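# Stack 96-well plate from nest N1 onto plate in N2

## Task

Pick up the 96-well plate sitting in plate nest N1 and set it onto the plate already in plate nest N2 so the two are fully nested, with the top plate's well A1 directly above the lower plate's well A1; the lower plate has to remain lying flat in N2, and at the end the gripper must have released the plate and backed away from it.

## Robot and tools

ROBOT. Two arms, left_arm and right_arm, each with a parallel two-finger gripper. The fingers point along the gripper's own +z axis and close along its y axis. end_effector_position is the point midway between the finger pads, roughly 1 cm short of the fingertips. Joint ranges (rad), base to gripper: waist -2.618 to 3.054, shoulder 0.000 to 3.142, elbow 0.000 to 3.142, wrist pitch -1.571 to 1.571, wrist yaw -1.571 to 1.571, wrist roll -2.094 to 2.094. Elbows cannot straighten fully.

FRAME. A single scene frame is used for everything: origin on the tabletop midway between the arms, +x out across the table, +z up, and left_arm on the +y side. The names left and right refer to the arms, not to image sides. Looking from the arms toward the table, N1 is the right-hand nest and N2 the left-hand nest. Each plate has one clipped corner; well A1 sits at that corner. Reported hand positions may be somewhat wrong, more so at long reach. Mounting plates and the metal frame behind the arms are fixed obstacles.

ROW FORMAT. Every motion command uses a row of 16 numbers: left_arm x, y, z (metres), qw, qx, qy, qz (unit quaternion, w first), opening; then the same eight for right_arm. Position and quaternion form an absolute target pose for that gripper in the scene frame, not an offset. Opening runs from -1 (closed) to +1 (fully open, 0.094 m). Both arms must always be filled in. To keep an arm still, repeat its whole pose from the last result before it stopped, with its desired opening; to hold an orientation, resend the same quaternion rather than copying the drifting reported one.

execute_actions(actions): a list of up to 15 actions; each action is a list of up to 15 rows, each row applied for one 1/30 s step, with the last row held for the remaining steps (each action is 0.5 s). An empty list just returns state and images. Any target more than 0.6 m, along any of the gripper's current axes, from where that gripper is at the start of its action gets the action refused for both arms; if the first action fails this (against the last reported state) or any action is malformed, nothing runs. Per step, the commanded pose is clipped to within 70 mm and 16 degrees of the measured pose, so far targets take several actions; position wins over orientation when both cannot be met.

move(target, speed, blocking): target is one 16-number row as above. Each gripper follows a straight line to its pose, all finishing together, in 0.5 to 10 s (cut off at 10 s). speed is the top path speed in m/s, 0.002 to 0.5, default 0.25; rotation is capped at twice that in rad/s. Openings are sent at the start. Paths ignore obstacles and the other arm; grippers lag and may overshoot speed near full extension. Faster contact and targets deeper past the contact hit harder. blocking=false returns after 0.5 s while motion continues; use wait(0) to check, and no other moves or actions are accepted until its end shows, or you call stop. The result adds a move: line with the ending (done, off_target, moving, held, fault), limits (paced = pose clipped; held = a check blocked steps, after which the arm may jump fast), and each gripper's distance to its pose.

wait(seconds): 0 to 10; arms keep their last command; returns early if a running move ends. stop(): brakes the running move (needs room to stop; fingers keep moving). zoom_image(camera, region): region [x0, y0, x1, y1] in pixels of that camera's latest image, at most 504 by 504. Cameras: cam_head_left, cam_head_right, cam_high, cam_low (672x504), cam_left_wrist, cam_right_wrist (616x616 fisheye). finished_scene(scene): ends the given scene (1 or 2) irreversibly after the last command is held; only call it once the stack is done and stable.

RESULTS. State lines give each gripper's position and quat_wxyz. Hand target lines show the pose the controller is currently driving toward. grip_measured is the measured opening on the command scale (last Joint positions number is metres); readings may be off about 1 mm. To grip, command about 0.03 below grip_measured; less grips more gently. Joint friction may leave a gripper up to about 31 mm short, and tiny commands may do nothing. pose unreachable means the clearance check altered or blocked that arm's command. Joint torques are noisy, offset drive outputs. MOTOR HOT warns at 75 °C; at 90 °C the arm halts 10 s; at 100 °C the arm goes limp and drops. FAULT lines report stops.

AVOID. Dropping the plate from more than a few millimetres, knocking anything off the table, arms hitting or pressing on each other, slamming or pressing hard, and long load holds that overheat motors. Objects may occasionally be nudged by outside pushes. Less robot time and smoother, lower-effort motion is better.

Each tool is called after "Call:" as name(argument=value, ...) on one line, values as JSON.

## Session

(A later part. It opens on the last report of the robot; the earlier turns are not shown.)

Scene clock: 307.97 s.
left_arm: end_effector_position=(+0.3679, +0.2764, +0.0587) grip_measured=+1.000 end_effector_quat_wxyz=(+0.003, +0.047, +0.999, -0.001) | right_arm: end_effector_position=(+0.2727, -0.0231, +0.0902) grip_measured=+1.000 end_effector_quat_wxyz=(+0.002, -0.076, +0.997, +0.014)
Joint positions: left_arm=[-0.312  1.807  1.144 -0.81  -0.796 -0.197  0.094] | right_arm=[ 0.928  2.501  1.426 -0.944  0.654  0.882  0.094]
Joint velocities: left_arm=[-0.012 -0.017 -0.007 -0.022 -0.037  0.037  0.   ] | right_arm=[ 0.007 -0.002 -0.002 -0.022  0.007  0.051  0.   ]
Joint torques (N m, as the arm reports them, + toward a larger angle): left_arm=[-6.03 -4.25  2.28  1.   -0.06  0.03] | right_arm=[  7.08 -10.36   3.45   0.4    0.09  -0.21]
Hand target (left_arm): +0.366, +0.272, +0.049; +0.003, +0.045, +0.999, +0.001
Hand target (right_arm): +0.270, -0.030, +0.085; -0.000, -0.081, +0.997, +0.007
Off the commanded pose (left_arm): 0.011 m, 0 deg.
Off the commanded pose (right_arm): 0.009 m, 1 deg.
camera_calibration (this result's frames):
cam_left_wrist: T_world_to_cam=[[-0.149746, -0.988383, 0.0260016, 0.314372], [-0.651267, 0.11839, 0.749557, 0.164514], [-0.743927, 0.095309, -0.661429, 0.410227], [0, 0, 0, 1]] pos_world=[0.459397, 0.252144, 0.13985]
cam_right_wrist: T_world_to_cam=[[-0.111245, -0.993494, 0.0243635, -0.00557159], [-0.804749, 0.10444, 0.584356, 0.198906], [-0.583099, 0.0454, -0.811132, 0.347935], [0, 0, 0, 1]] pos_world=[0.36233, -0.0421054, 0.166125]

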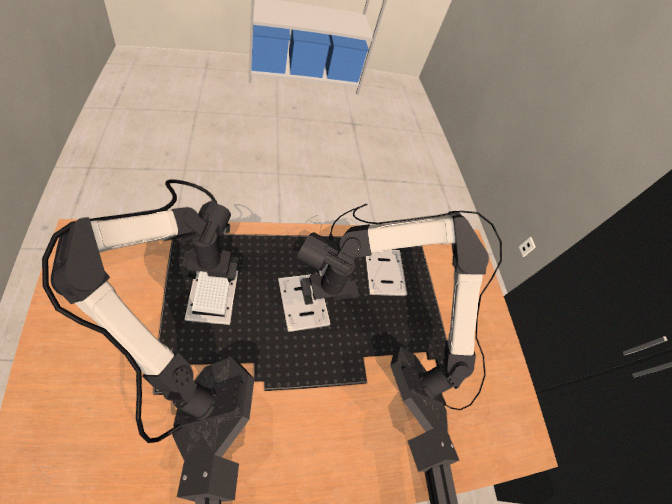

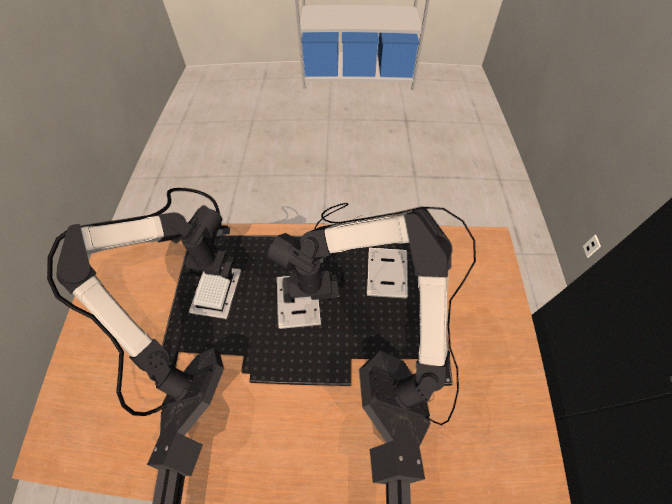

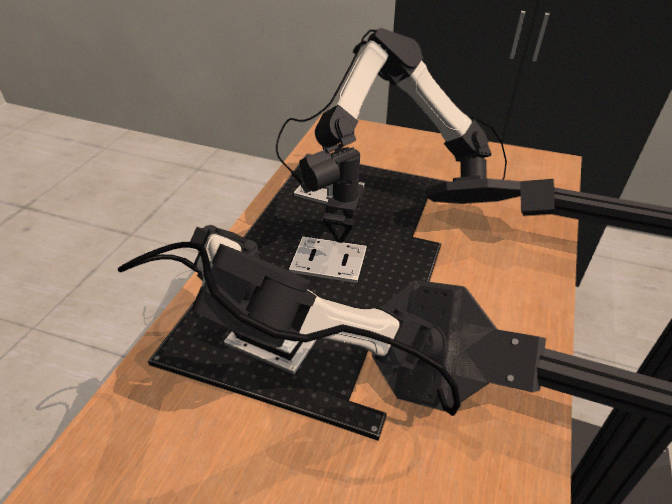

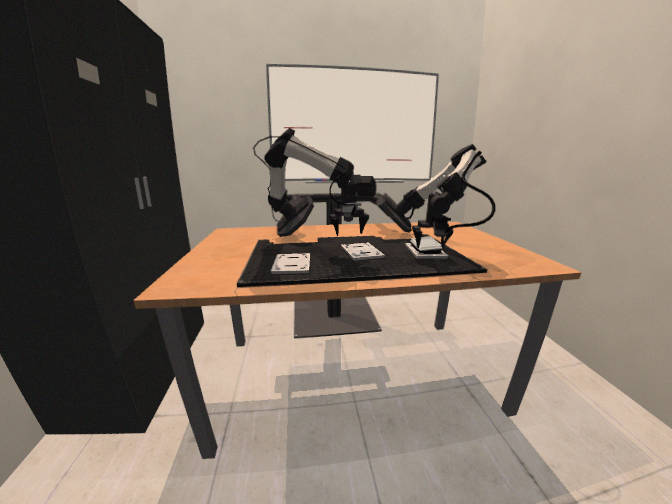

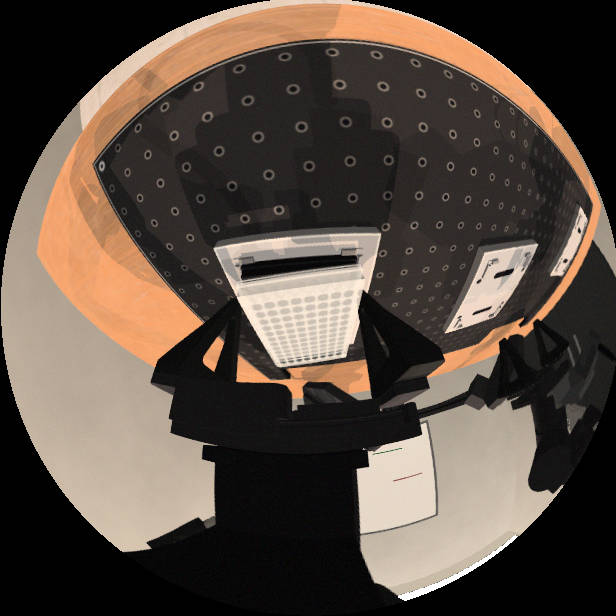

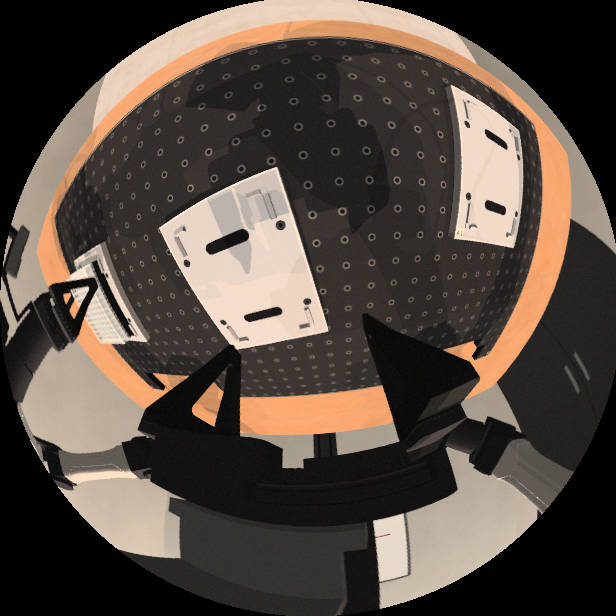

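Call:
execute_actions(actions=[])

Call:
move(target=[0.368,0.276,0.085,0.004,0.045,0.999,0,1,0.27,-0.03,0.085,0,-0.081,0.997,0.007,1], speed=0.02)

Call:
zoom_image(camera="cam_right_wrist", region=[50,235,165,350])

Call:
zoom_image(camera="cam_left_wrist", region=[200,200,420,400])

Scene clock: 323.50 s.
left_arm: end_effector_position=(+0.3681, +0.2763, +0.0587) grip_measured=+1.000 end_effector_quat_wxyz=(+0.004, +0.048, +0.999, -0.001) | right_arm: end_effector_position=(+0.2727, -0.0231, +0.0902) grip_measured=+1.000 end_effector_quat_wxyz=(+0.002, -0.076, +0.997, +0.014)
Joint positions: left_arm=[-0.312  1.807  1.144 -0.809 -0.796 -0.193  0.094] | right_arm=[ 0.928  2.501  1.426 -0.944  0.654  0.882  0.094]
Joint velocities: left_arm=[ 0.002 -0.002 -0.002 -0.022 -0.022  0.037  0.   ] | right_arm=[ 0.007 -0.012  0.002  0.022 -0.095  0.066  0.   ]
Joint torques (N m, as the arm reports them, + toward a larger angle): left_arm=[-6.04 -4.26  2.24  1.   -0.06  0.  ] | right_arm=[  7.08 -10.36   3.45   0.4    0.09  -0.21]
Hand target (left_arm): +0.366, +0.272, +0.049; +0.003, +0.045, +0.999, +0.001
Hand target (right_arm): +0.270, -0.030, +0.085; -0.000, -0.081, +0.997, +0.007
Off the commanded pose (left_arm): 0.011 m, 0 deg.
Off the commanded pose (right_arm): 0.009 m, 1 deg.
camera_calibration (this result's frames):
cam_left_wrist: T_world_to_cam=[[-0.15235, -0.987982, 0.0260933, 0.315183], [-0.651535, 0.120251, 0.749027, 0.164274], [-0.743163, 0.0971137, -0.662025, 0.409647], [0, 0, 0, 1]] pos_world=[0.459483, 0.251859, 0.139927]
cam_right_wrist: T_world_to_cam=[[-0.111245, -0.993494, 0.0243635, -0.00557159], [-0.804749, 0.10444, 0.584356, 0.198906], [-0.583099, 0.0454, -0.811132, 0.347935], [0, 0, 0, 1]] pos_world=[0.36233, -0.0421054, 0.166125]

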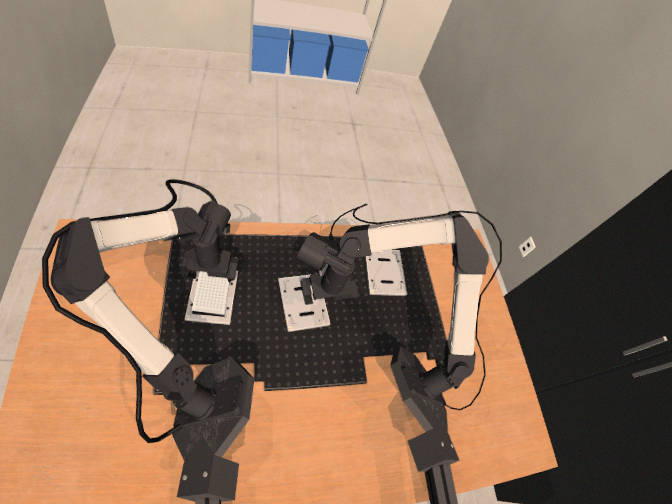

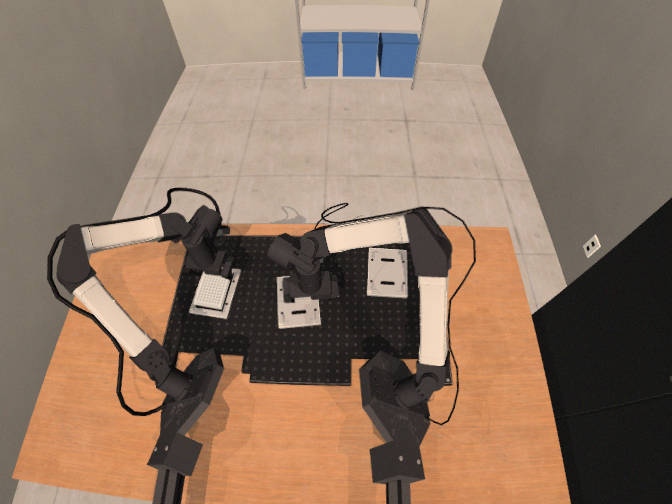

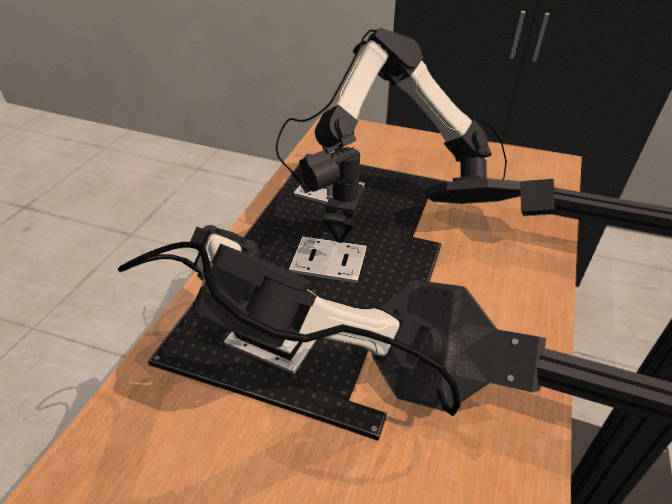

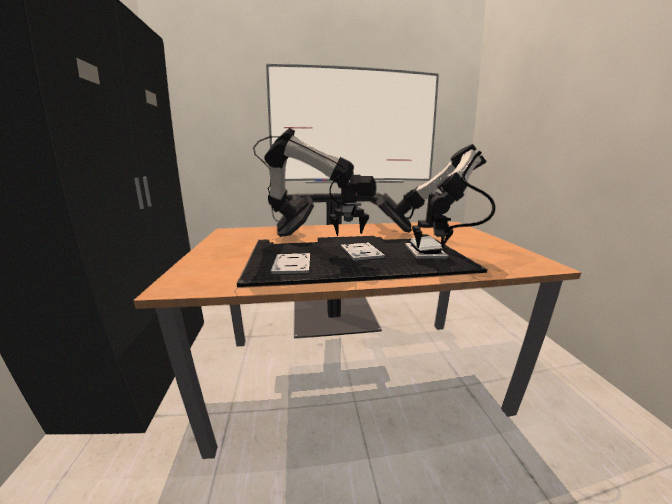

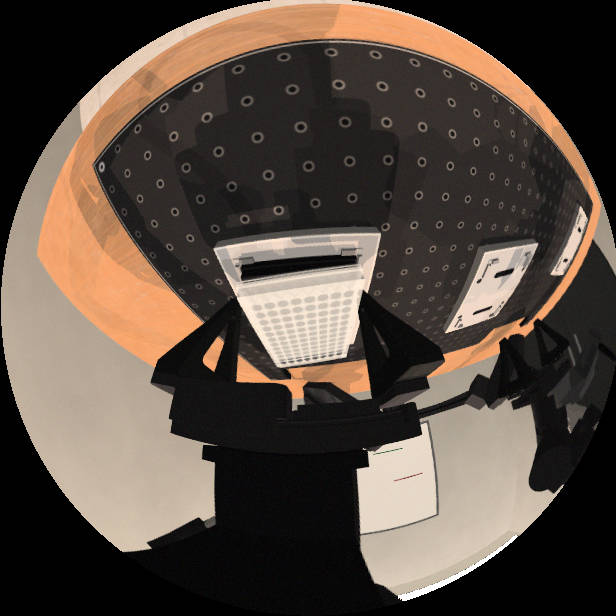

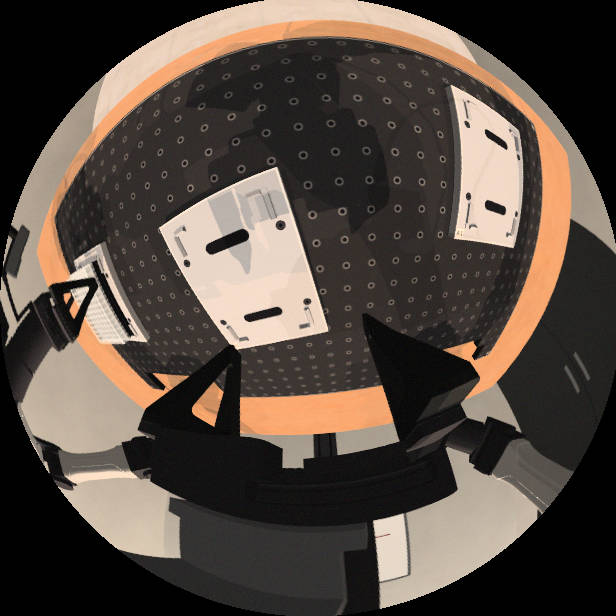

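Scene clock: 325.03 s.
left_arm: end_effector_position=(+0.3613, +0.2712, +0.0762) grip_measured=+1.000 end_effector_quat_wxyz=(-0.004, +0.056, +0.998, -0.000) | right_arm: end_effector_position=(+0.2727, -0.0231, +0.0902) grip_measured=+1.000 end_effector_quat_wxyz=(+0.002, -0.076, +0.997, +0.014)
Joint positions: left_arm=[-0.366  1.807  1.176 -0.919 -0.797 -0.272  0.094] | right_arm=[ 0.928  2.501  1.426 -0.944  0.654  0.882  0.094]
Joint velocities: left_arm=[ 0.012 -0.017 -0.012 -0.066 -0.007  0.007  0.   ] | right_arm=[-0.002 -0.022 -0.007 -0.022  0.037 -0.037  0.   ]
Joint torques (N m, as the arm reports them, + toward a larger angle): left_arm=[-7.35 -6.28  6.05  0.11 -0.09 -0.11] | right_arm=[  7.08 -10.37   3.46   0.39   0.09  -0.21]
Hand target (left_arm): +0.367, +0.276, +0.085; +0.005, +0.045, +0.999, -0.001
Hand target (right_arm): +0.270, -0.030, +0.085; -0.000, -0.081, +0.997, +0.007
Off the commanded pose (left_arm): 0.012 m, 2 deg.
Off the commanded pose (right_arm): 0.009 m, 1 deg.
move: off_target (left_arm)
camera_calibration (this result's frames):
cam_left_wrist: T_world_to_cam=[[-0.166628, -0.985683, 0.0257593, 0.313133], [-0.637889, 0.127681, 0.75947, 0.139606], [-0.751886, 0.110117, -0.650032, 0.415365], [0, 0, 0, 1]] pos_world=[0.453537, 0.245086, 0.155907]
cam_right_wrist: T_world_to_cam=[[-0.111245, -0.993494, 0.0243635, -0.00557159], [-0.804749, 0.10444, 0.584356, 0.198906], [-0.583099, 0.0454, -0.811132, 0.347935], [0, 0, 0, 1]] pos_world=[0.36233, -0.0421054, 0.166125]

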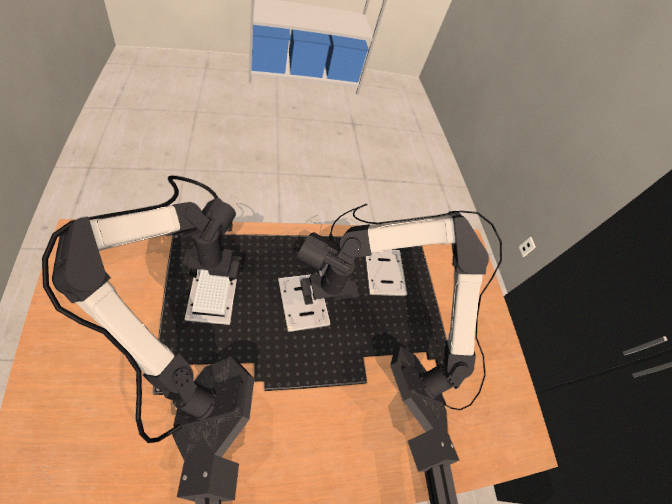

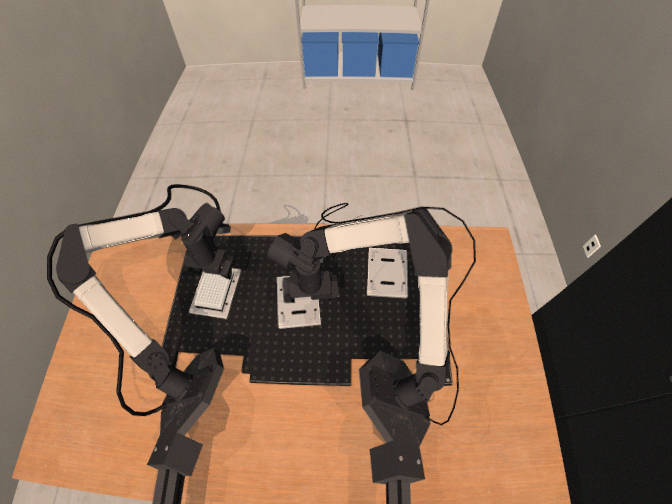

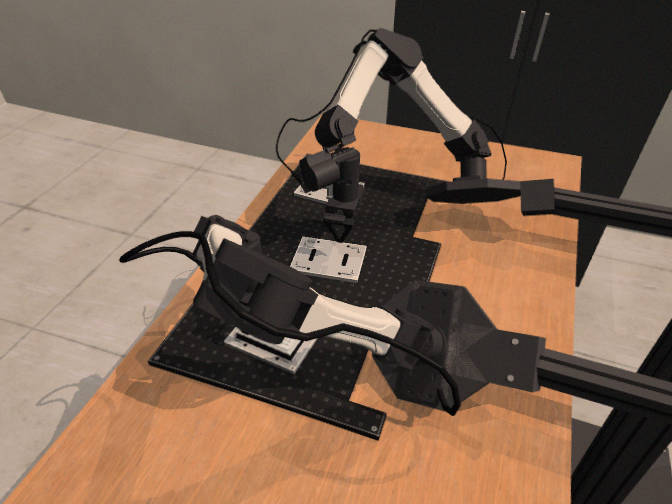

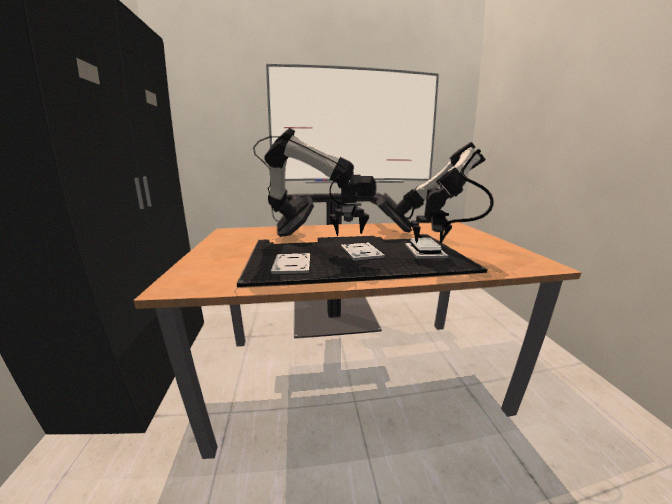

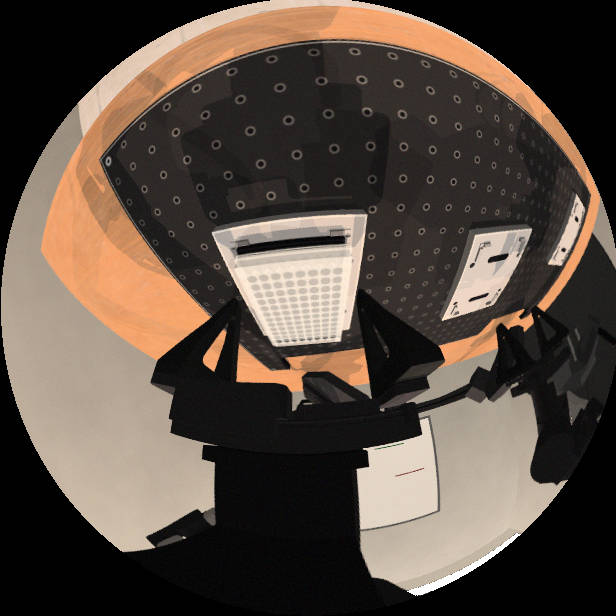

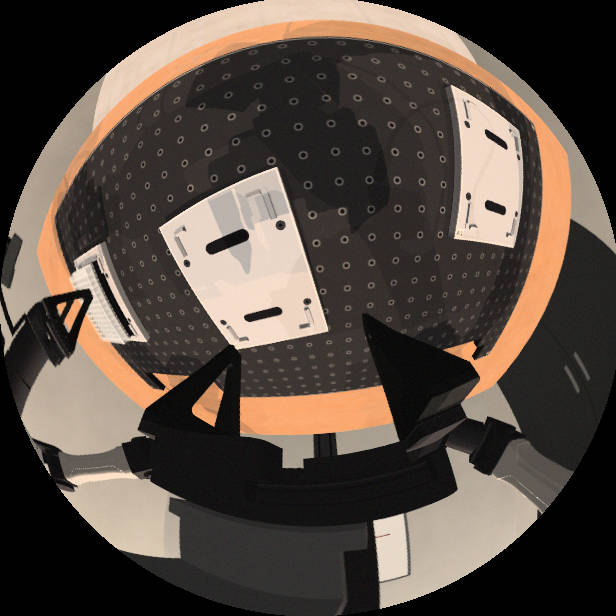

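Region (50, 235, 165, 350) of cam_right_wrist's 616x616 image, scaled by 4.383, with more detail than that image has.

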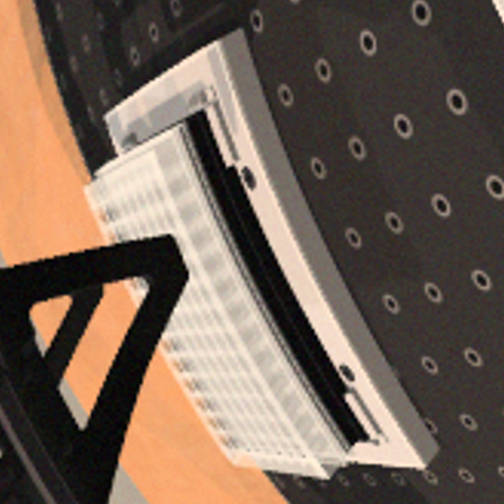

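Region (200, 200, 420, 400) of cam_left_wrist's 616x616 image, scaled by 2.291, with more detail than that image has; it fills the top 458 rows of this view, and the rest is white.

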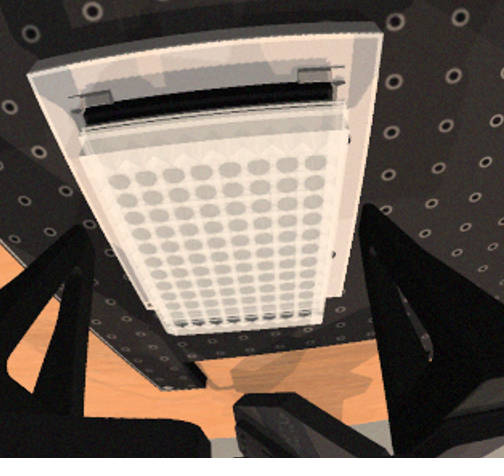

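Call:
zoom_image(camera="cam_low", region=[400,225,456,265])

Call:
zoom_image(camera="cam_high", region=[220,315,330,380])

Call:
zoom_image(camera="cam_left_wrist", region=[225,220,365,280])

Region (400, 225, 456, 265) of cam_low's 672x504 image, scaled by 9.000, with more detail than that image has; it fills the top 360 rows of this view, and the rest is white.

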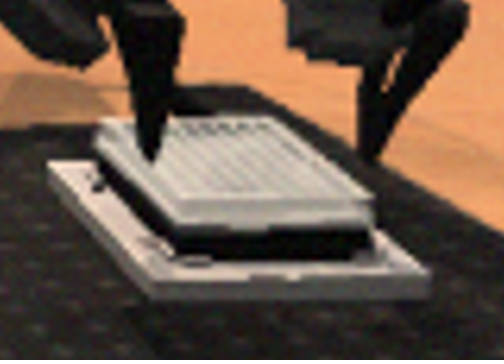

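Region (220, 315, 330, 380) of cam_high's 672x504 image, scaled by 4.582, with more detail than that image has; it fills the top 298 rows of this view, and the rest is white.

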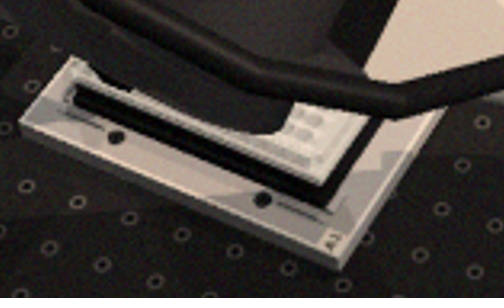

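Region (225, 220, 365, 280) of cam_left_wrist's 616x616 image, scaled by 3.600, with more detail than that image has; it fills the top 216 rows of this view, and the rest is white.

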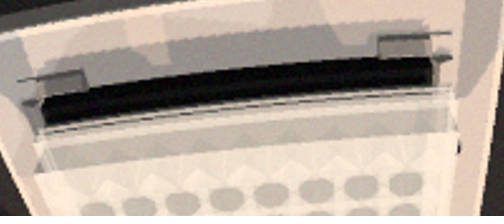

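Call:
move(target=[0.345,0.282,0.09,0.004,0.045,0.999,0,1,0.27,-0.03,0.085,0,-0.081,0.997,0.007,1], speed=0.05)

Call:
move(target=[0.340,0.273,0.062,0.004,0.045,0.999,0,1,0.27,-0.03,0.085,0,-0.081,0.997,0.007,1], speed=0.03)

Call:
move(target=[0.338,0.272,0.050,0.004,0.045,0.999,0,1,0.27,-0.03,0.085,0,-0.081,0.997,0.007,1], speed=0.02)

Call:
zoom_image(camera="cam_left_wrist", region=[200,170,400,350])

Scene clock: 336.93 s.
left_arm: end_effector_position=(+0.3536, +0.2792, +0.0884) grip_measured=+1.000 end_effector_quat_wxyz=(+0.008, +0.040, +0.999, -0.005) | right_arm: end_effector_position=(+0.2727, -0.0231, +0.0902) grip_measured=+1.000 end_effector_quat_wxyz=(+0.002, -0.076, +0.997, +0.014)
Joint positions: left_arm=[-0.384  1.732  1.133 -0.931 -0.797 -0.301  0.094] | right_arm=[ 0.928  2.501  1.426 -0.944  0.654  0.882  0.094]
Joint velocities: left_arm=[-0.002  0.002 -0.012 -0.125  0.022  0.081  0.   ] | right_arm=[ 0.007 -0.017  0.002  0.007  0.007  0.037  0.   ]
Joint torques (N m, as the arm reports them, + toward a larger angle): left_arm=[-7.05 -6.01  2.67  0.2  -0.1  -0.15] | right_arm=[  7.08 -10.35   3.46   0.4    0.08  -0.21]
Hand target (left_arm): +0.345, +0.282, +0.089; +0.004, +0.045, +0.999, -0.000
Hand target (right_arm): +0.270, -0.030, +0.085; -0.000, -0.081, +0.997, +0.007
Off the commanded pose (left_arm): 0.009 m, 1 deg.
Off the commanded pose (right_arm): 0.009 m, 1 deg.
move: done
camera_calibration (this result's frames):
cam_left_wrist: T_world_to_cam=[[-0.13671, -0.990075, 0.0325838, 0.309547], [-0.660161, 0.115581, 0.742178, 0.137136], [-0.738578, 0.0799524, -0.66941, 0.422075], [0, 0, 0, 1]] pos_world=[0.444585, 0.256878, 0.170676]
cam_right_wrist: T_world_to_cam=[[-0.111245, -0.993494, 0.0243635, -0.00557159], [-0.804749, 0.10444, 0.584356, 0.198906], [-0.583099, 0.0454, -0.811132, 0.347935], [0, 0, 0, 1]] pos_world=[0.36233, -0.0421054, 0.166125]

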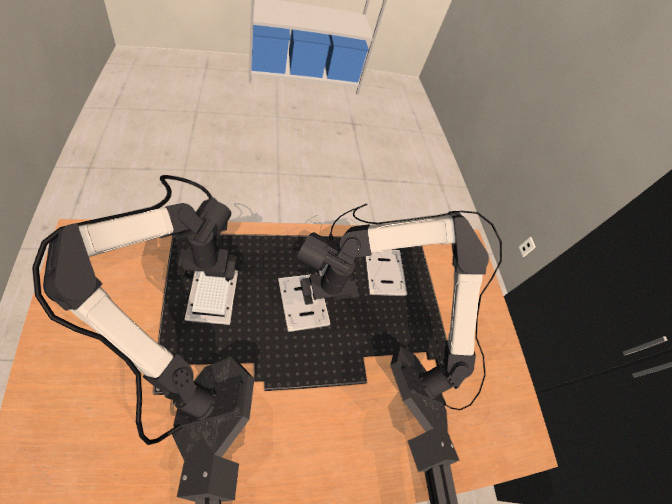

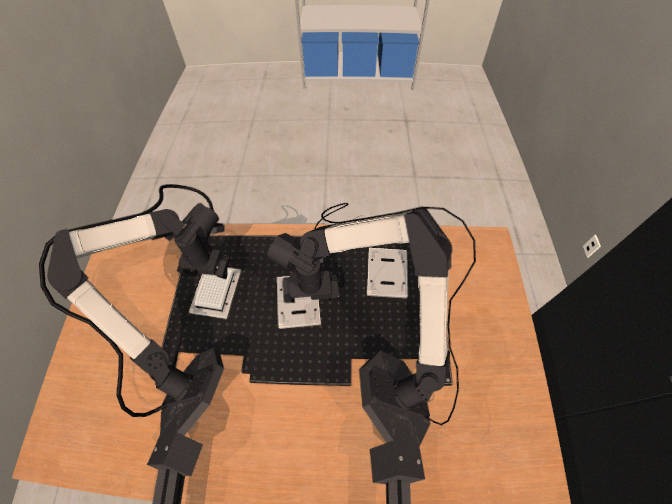

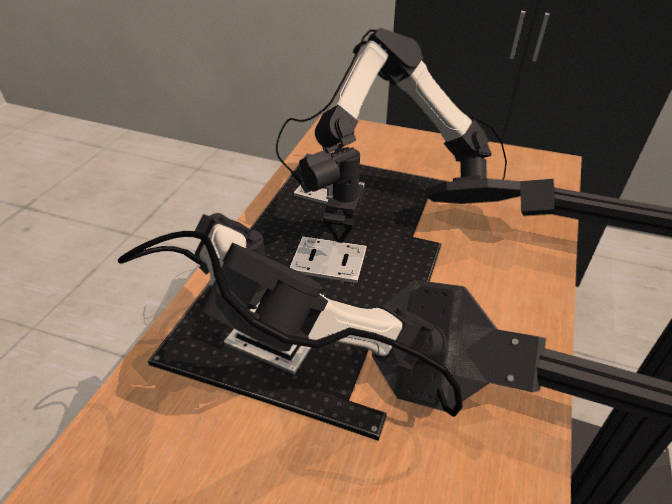

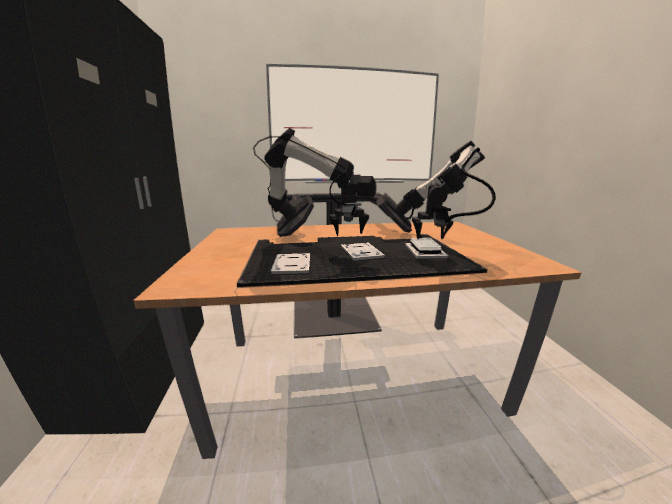

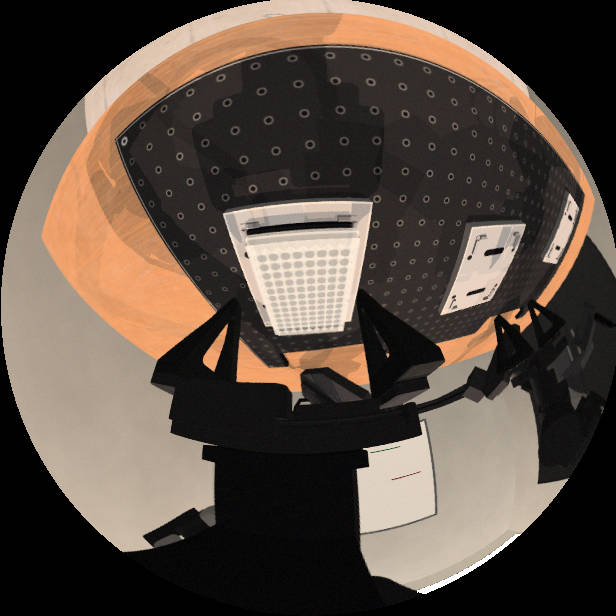

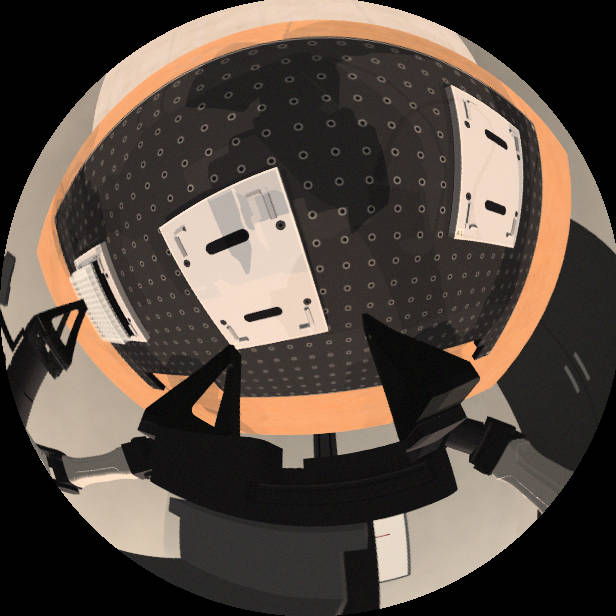

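Scene clock: 338.20 s.
left_arm: end_effector_position=(+0.3454, +0.2750, +0.0696) grip_measured=+1.000 end_effector_quat_wxyz=(+0.009, +0.038, +0.999, -0.004) | right_arm: end_effector_position=(+0.2727, -0.0231, +0.0902) grip_measured=+1.000 end_effector_quat_wxyz=(+0.002, -0.076, +0.997, +0.014)
Joint positions: left_arm=[-0.356  1.732  1.053 -0.821 -0.797 -0.264  0.094] | right_arm=[ 0.928  2.501  1.426 -0.944  0.654  0.882  0.094]
Joint velocities: left_arm=[ 0.012 -0.012  0.002 -0.081  0.022  0.11   0.   ] | right_arm=[-0.002 -0.012 -0.017 -0.007 -0.051 -0.007  0.   ]
Joint torques (N m, as the arm reports them, + toward a larger angle): left_arm=[-5.55 -3.92  2.56  0.63 -0.09  0.06] | right_arm=[  7.09 -10.36   3.45   0.4    0.09  -0.22]
Hand target (left_arm): +0.340, +0.273, +0.062; +0.003, +0.045, +0.999, +0.001
Hand target (right_arm): +0.270, -0.030, +0.085; -0.000, -0.081, +0.997, +0.007
Off the commanded pose (left_arm): 0.010 m, 1 deg.
Off the commanded pose (right_arm): 0.009 m, 1 deg.
move: done
camera_calibration (this result's frames):
cam_left_wrist: T_world_to_cam=[[-0.132135, -0.990736, 0.0313354, 0.303503], [-0.6617, 0.111701, 0.741401, 0.147868], [-0.738033, 0.0772304, -0.67033, 0.404425], [0, 0, 0, 1]] pos_world=[0.436426, 0.25294, 0.151958]
cam_right_wrist: T_world_to_cam=[[-0.111245, -0.993494, 0.0243635, -0.00557159], [-0.804749, 0.10444, 0.584356, 0.198906], [-0.583099, 0.0454, -0.811132, 0.347935], [0, 0, 0, 1]] pos_world=[0.36233, -0.0421054, 0.166125]

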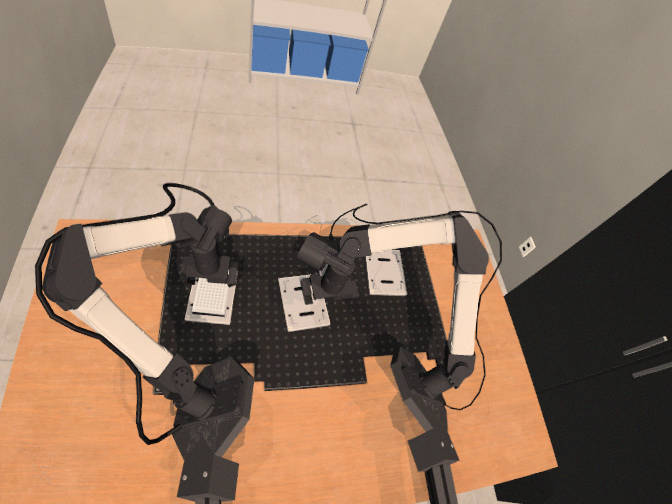

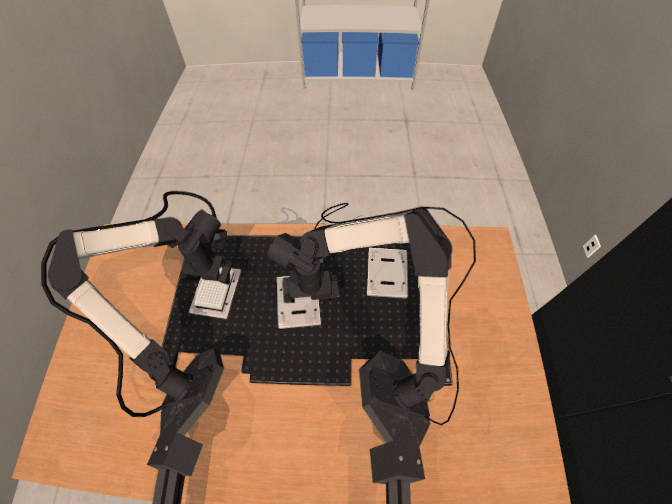

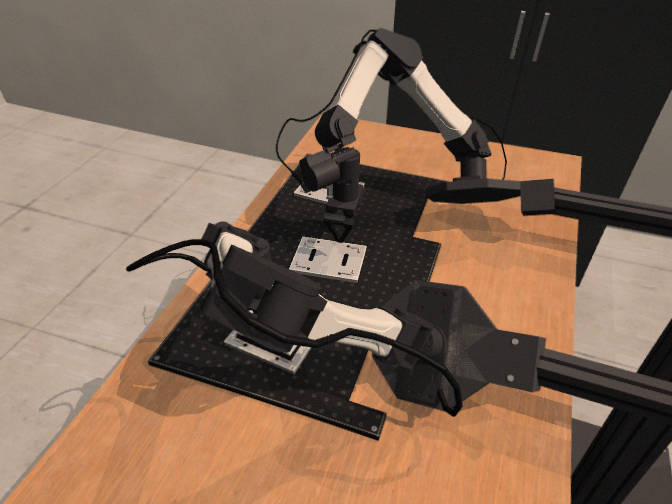

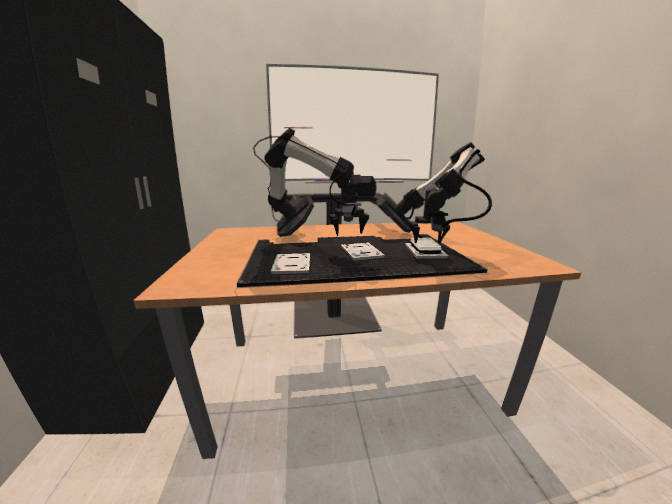

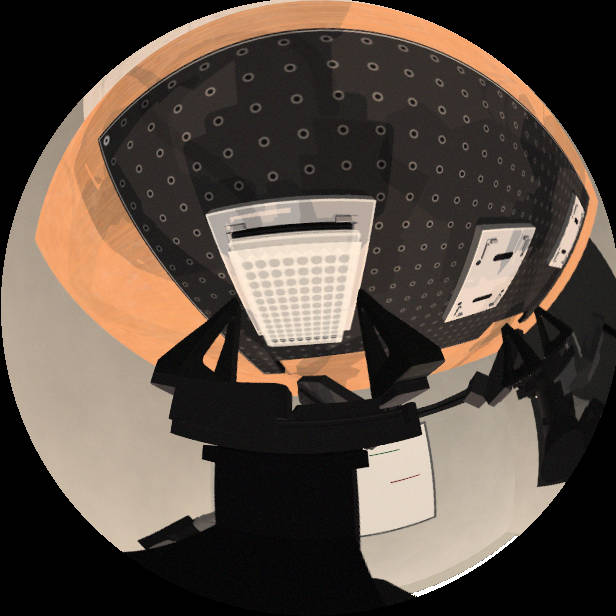

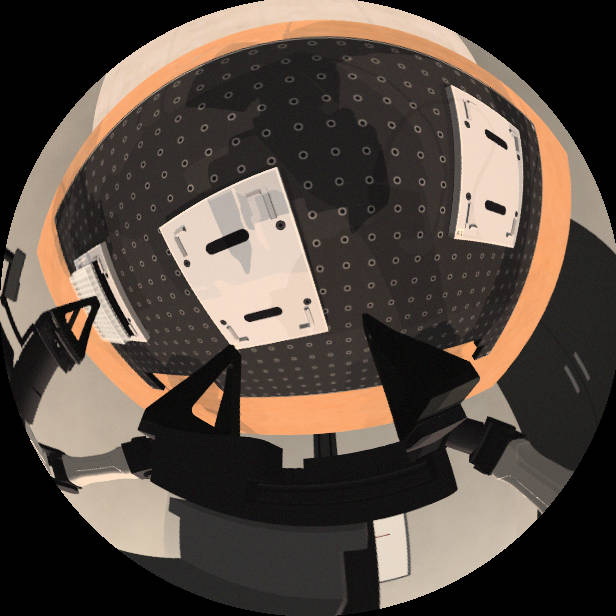

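Scene clock: 339.47 s.
left_arm: end_effector_position=(+0.3451, +0.2755, +0.0592) grip_measured=+1.000 end_effector_quat_wxyz=(+0.012, +0.035, +0.999, -0.004) | right_arm: end_effector_position=(+0.2727, -0.0231, +0.0902) grip_measured=+1.000 end_effector_quat_wxyz=(+0.002, -0.076, +0.997, +0.014)
Joint positions: left_arm=[-0.331  1.732  1.019 -0.753 -0.797 -0.229  0.094] | right_arm=[ 0.928  2.501  1.426 -0.944  0.654  0.882  0.094]
Joint velocities: left_arm=[-0.007 -0.002 -0.017  0.022 -0.022  0.022  0.   ] | right_arm=[-0.002  0.022 -0.017  0.022 -0.022 -0.007  0.   ]
Joint torques (N m, as the arm reports them, + toward a larger angle): left_arm=[-5.52 -3.46  2.35  0.67 -0.07  0.05] | right_arm=[  7.08 -10.35   3.46   0.4    0.09  -0.21]
Hand target (left_arm): +0.338, +0.272, +0.050; +0.004, +0.045, +0.999, +0.000
Hand target (right_arm): +0.270, -0.030, +0.085; -0.000, -0.081, +0.997, +0.007
Off the commanded pose (left_arm): 0.012 m, 2 deg.
Off the commanded pose (right_arm): 0.009 m, 1 deg.
move: off_target (left_arm)
camera_calibration (this result's frames):
cam_left_wrist: T_world_to_cam=[[-0.125839, -0.991582, 0.0304914, 0.302396], [-0.667331, 0.107352, 0.736984, 0.158694], [-0.734053, 0.0723938, -0.675222, 0.397411], [0, 0, 0, 1]] pos_world=[0.435676, 0.254045, 0.142166]
cam_right_wrist: T_world_to_cam=[[-0.111245, -0.993494, 0.0243635, -0.00557159], [-0.804749, 0.10444, 0.584356, 0.198906], [-0.583099, 0.0454, -0.811132, 0.347935], [0, 0, 0, 1]] pos_world=[0.36233, -0.0421054, 0.166125]

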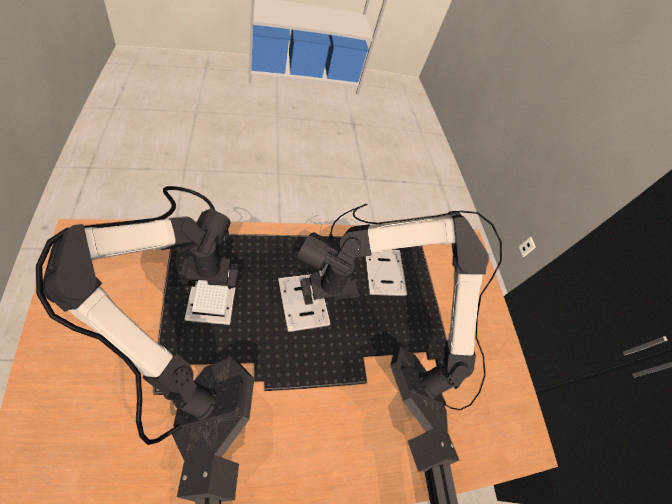

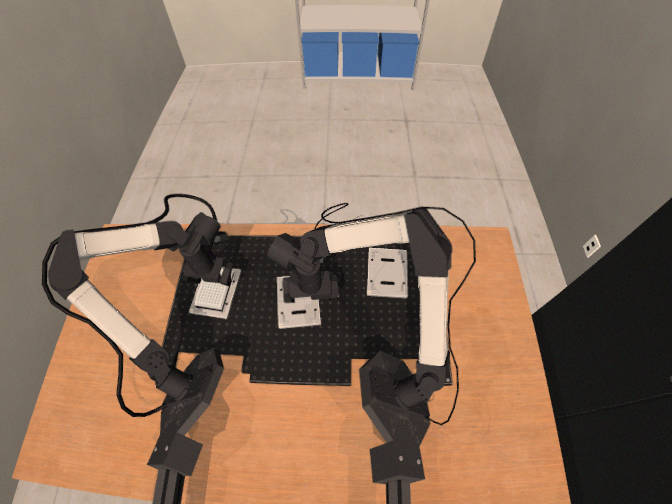

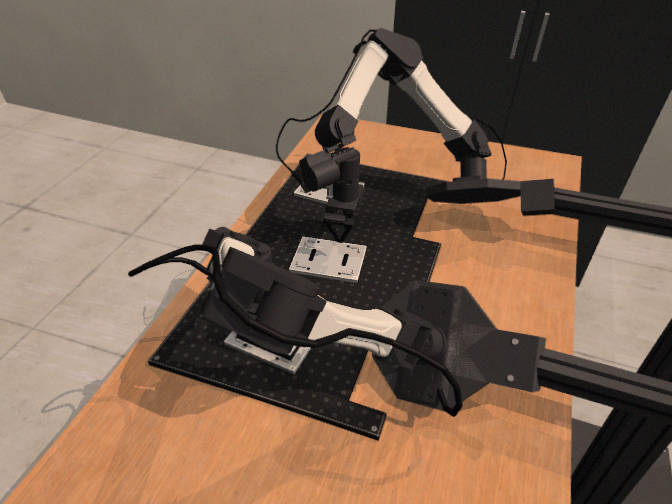

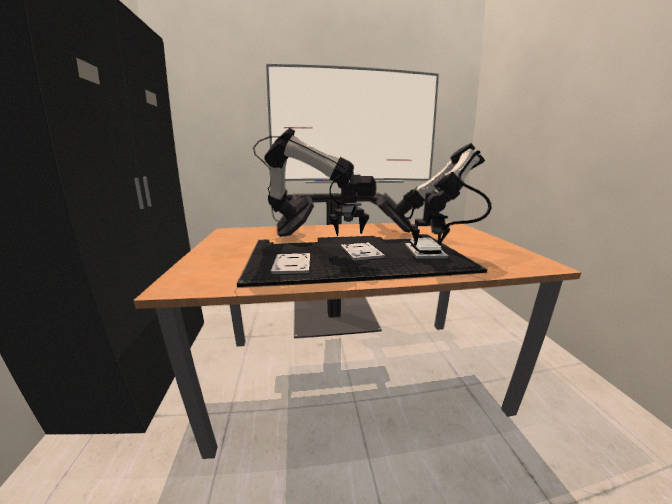

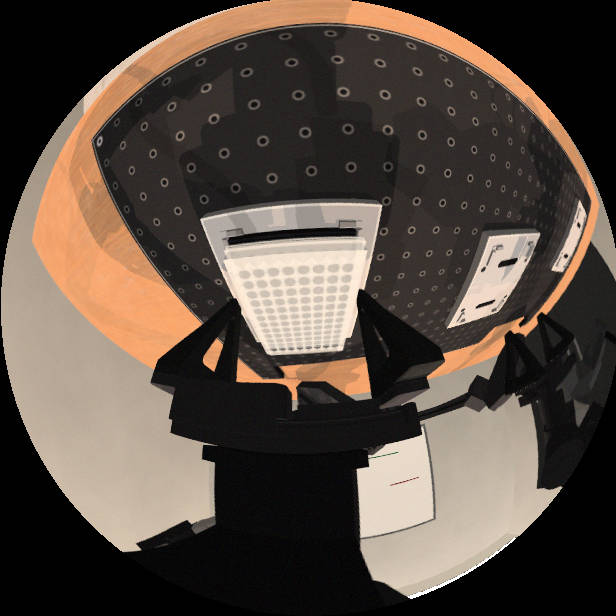

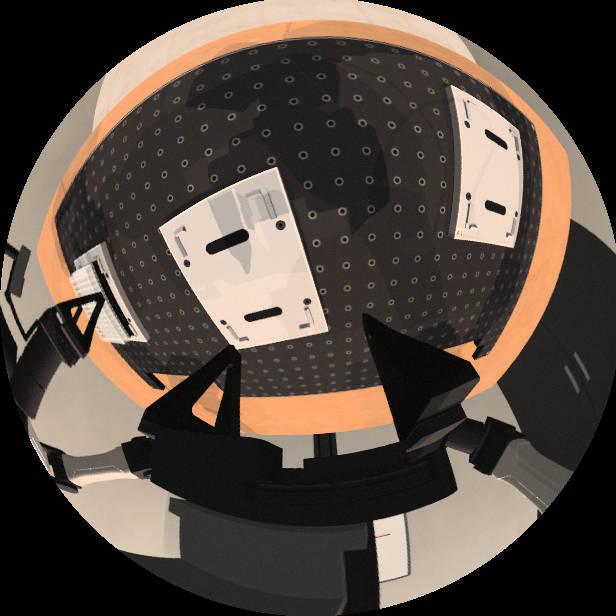

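Region (200, 170, 400, 350) of cam_left_wrist's 616x616 image, scaled by 2.520, with more detail than that image has; it fills the top 454 rows of this view, and the rest is white.

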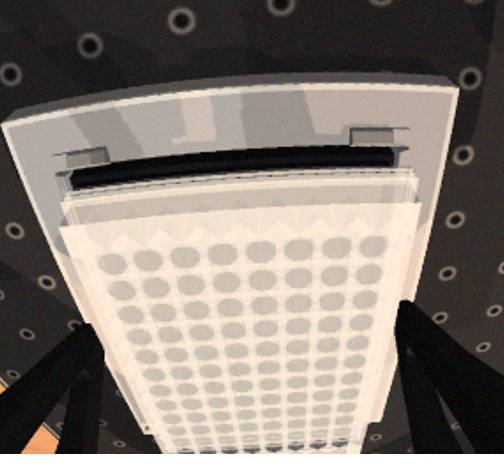

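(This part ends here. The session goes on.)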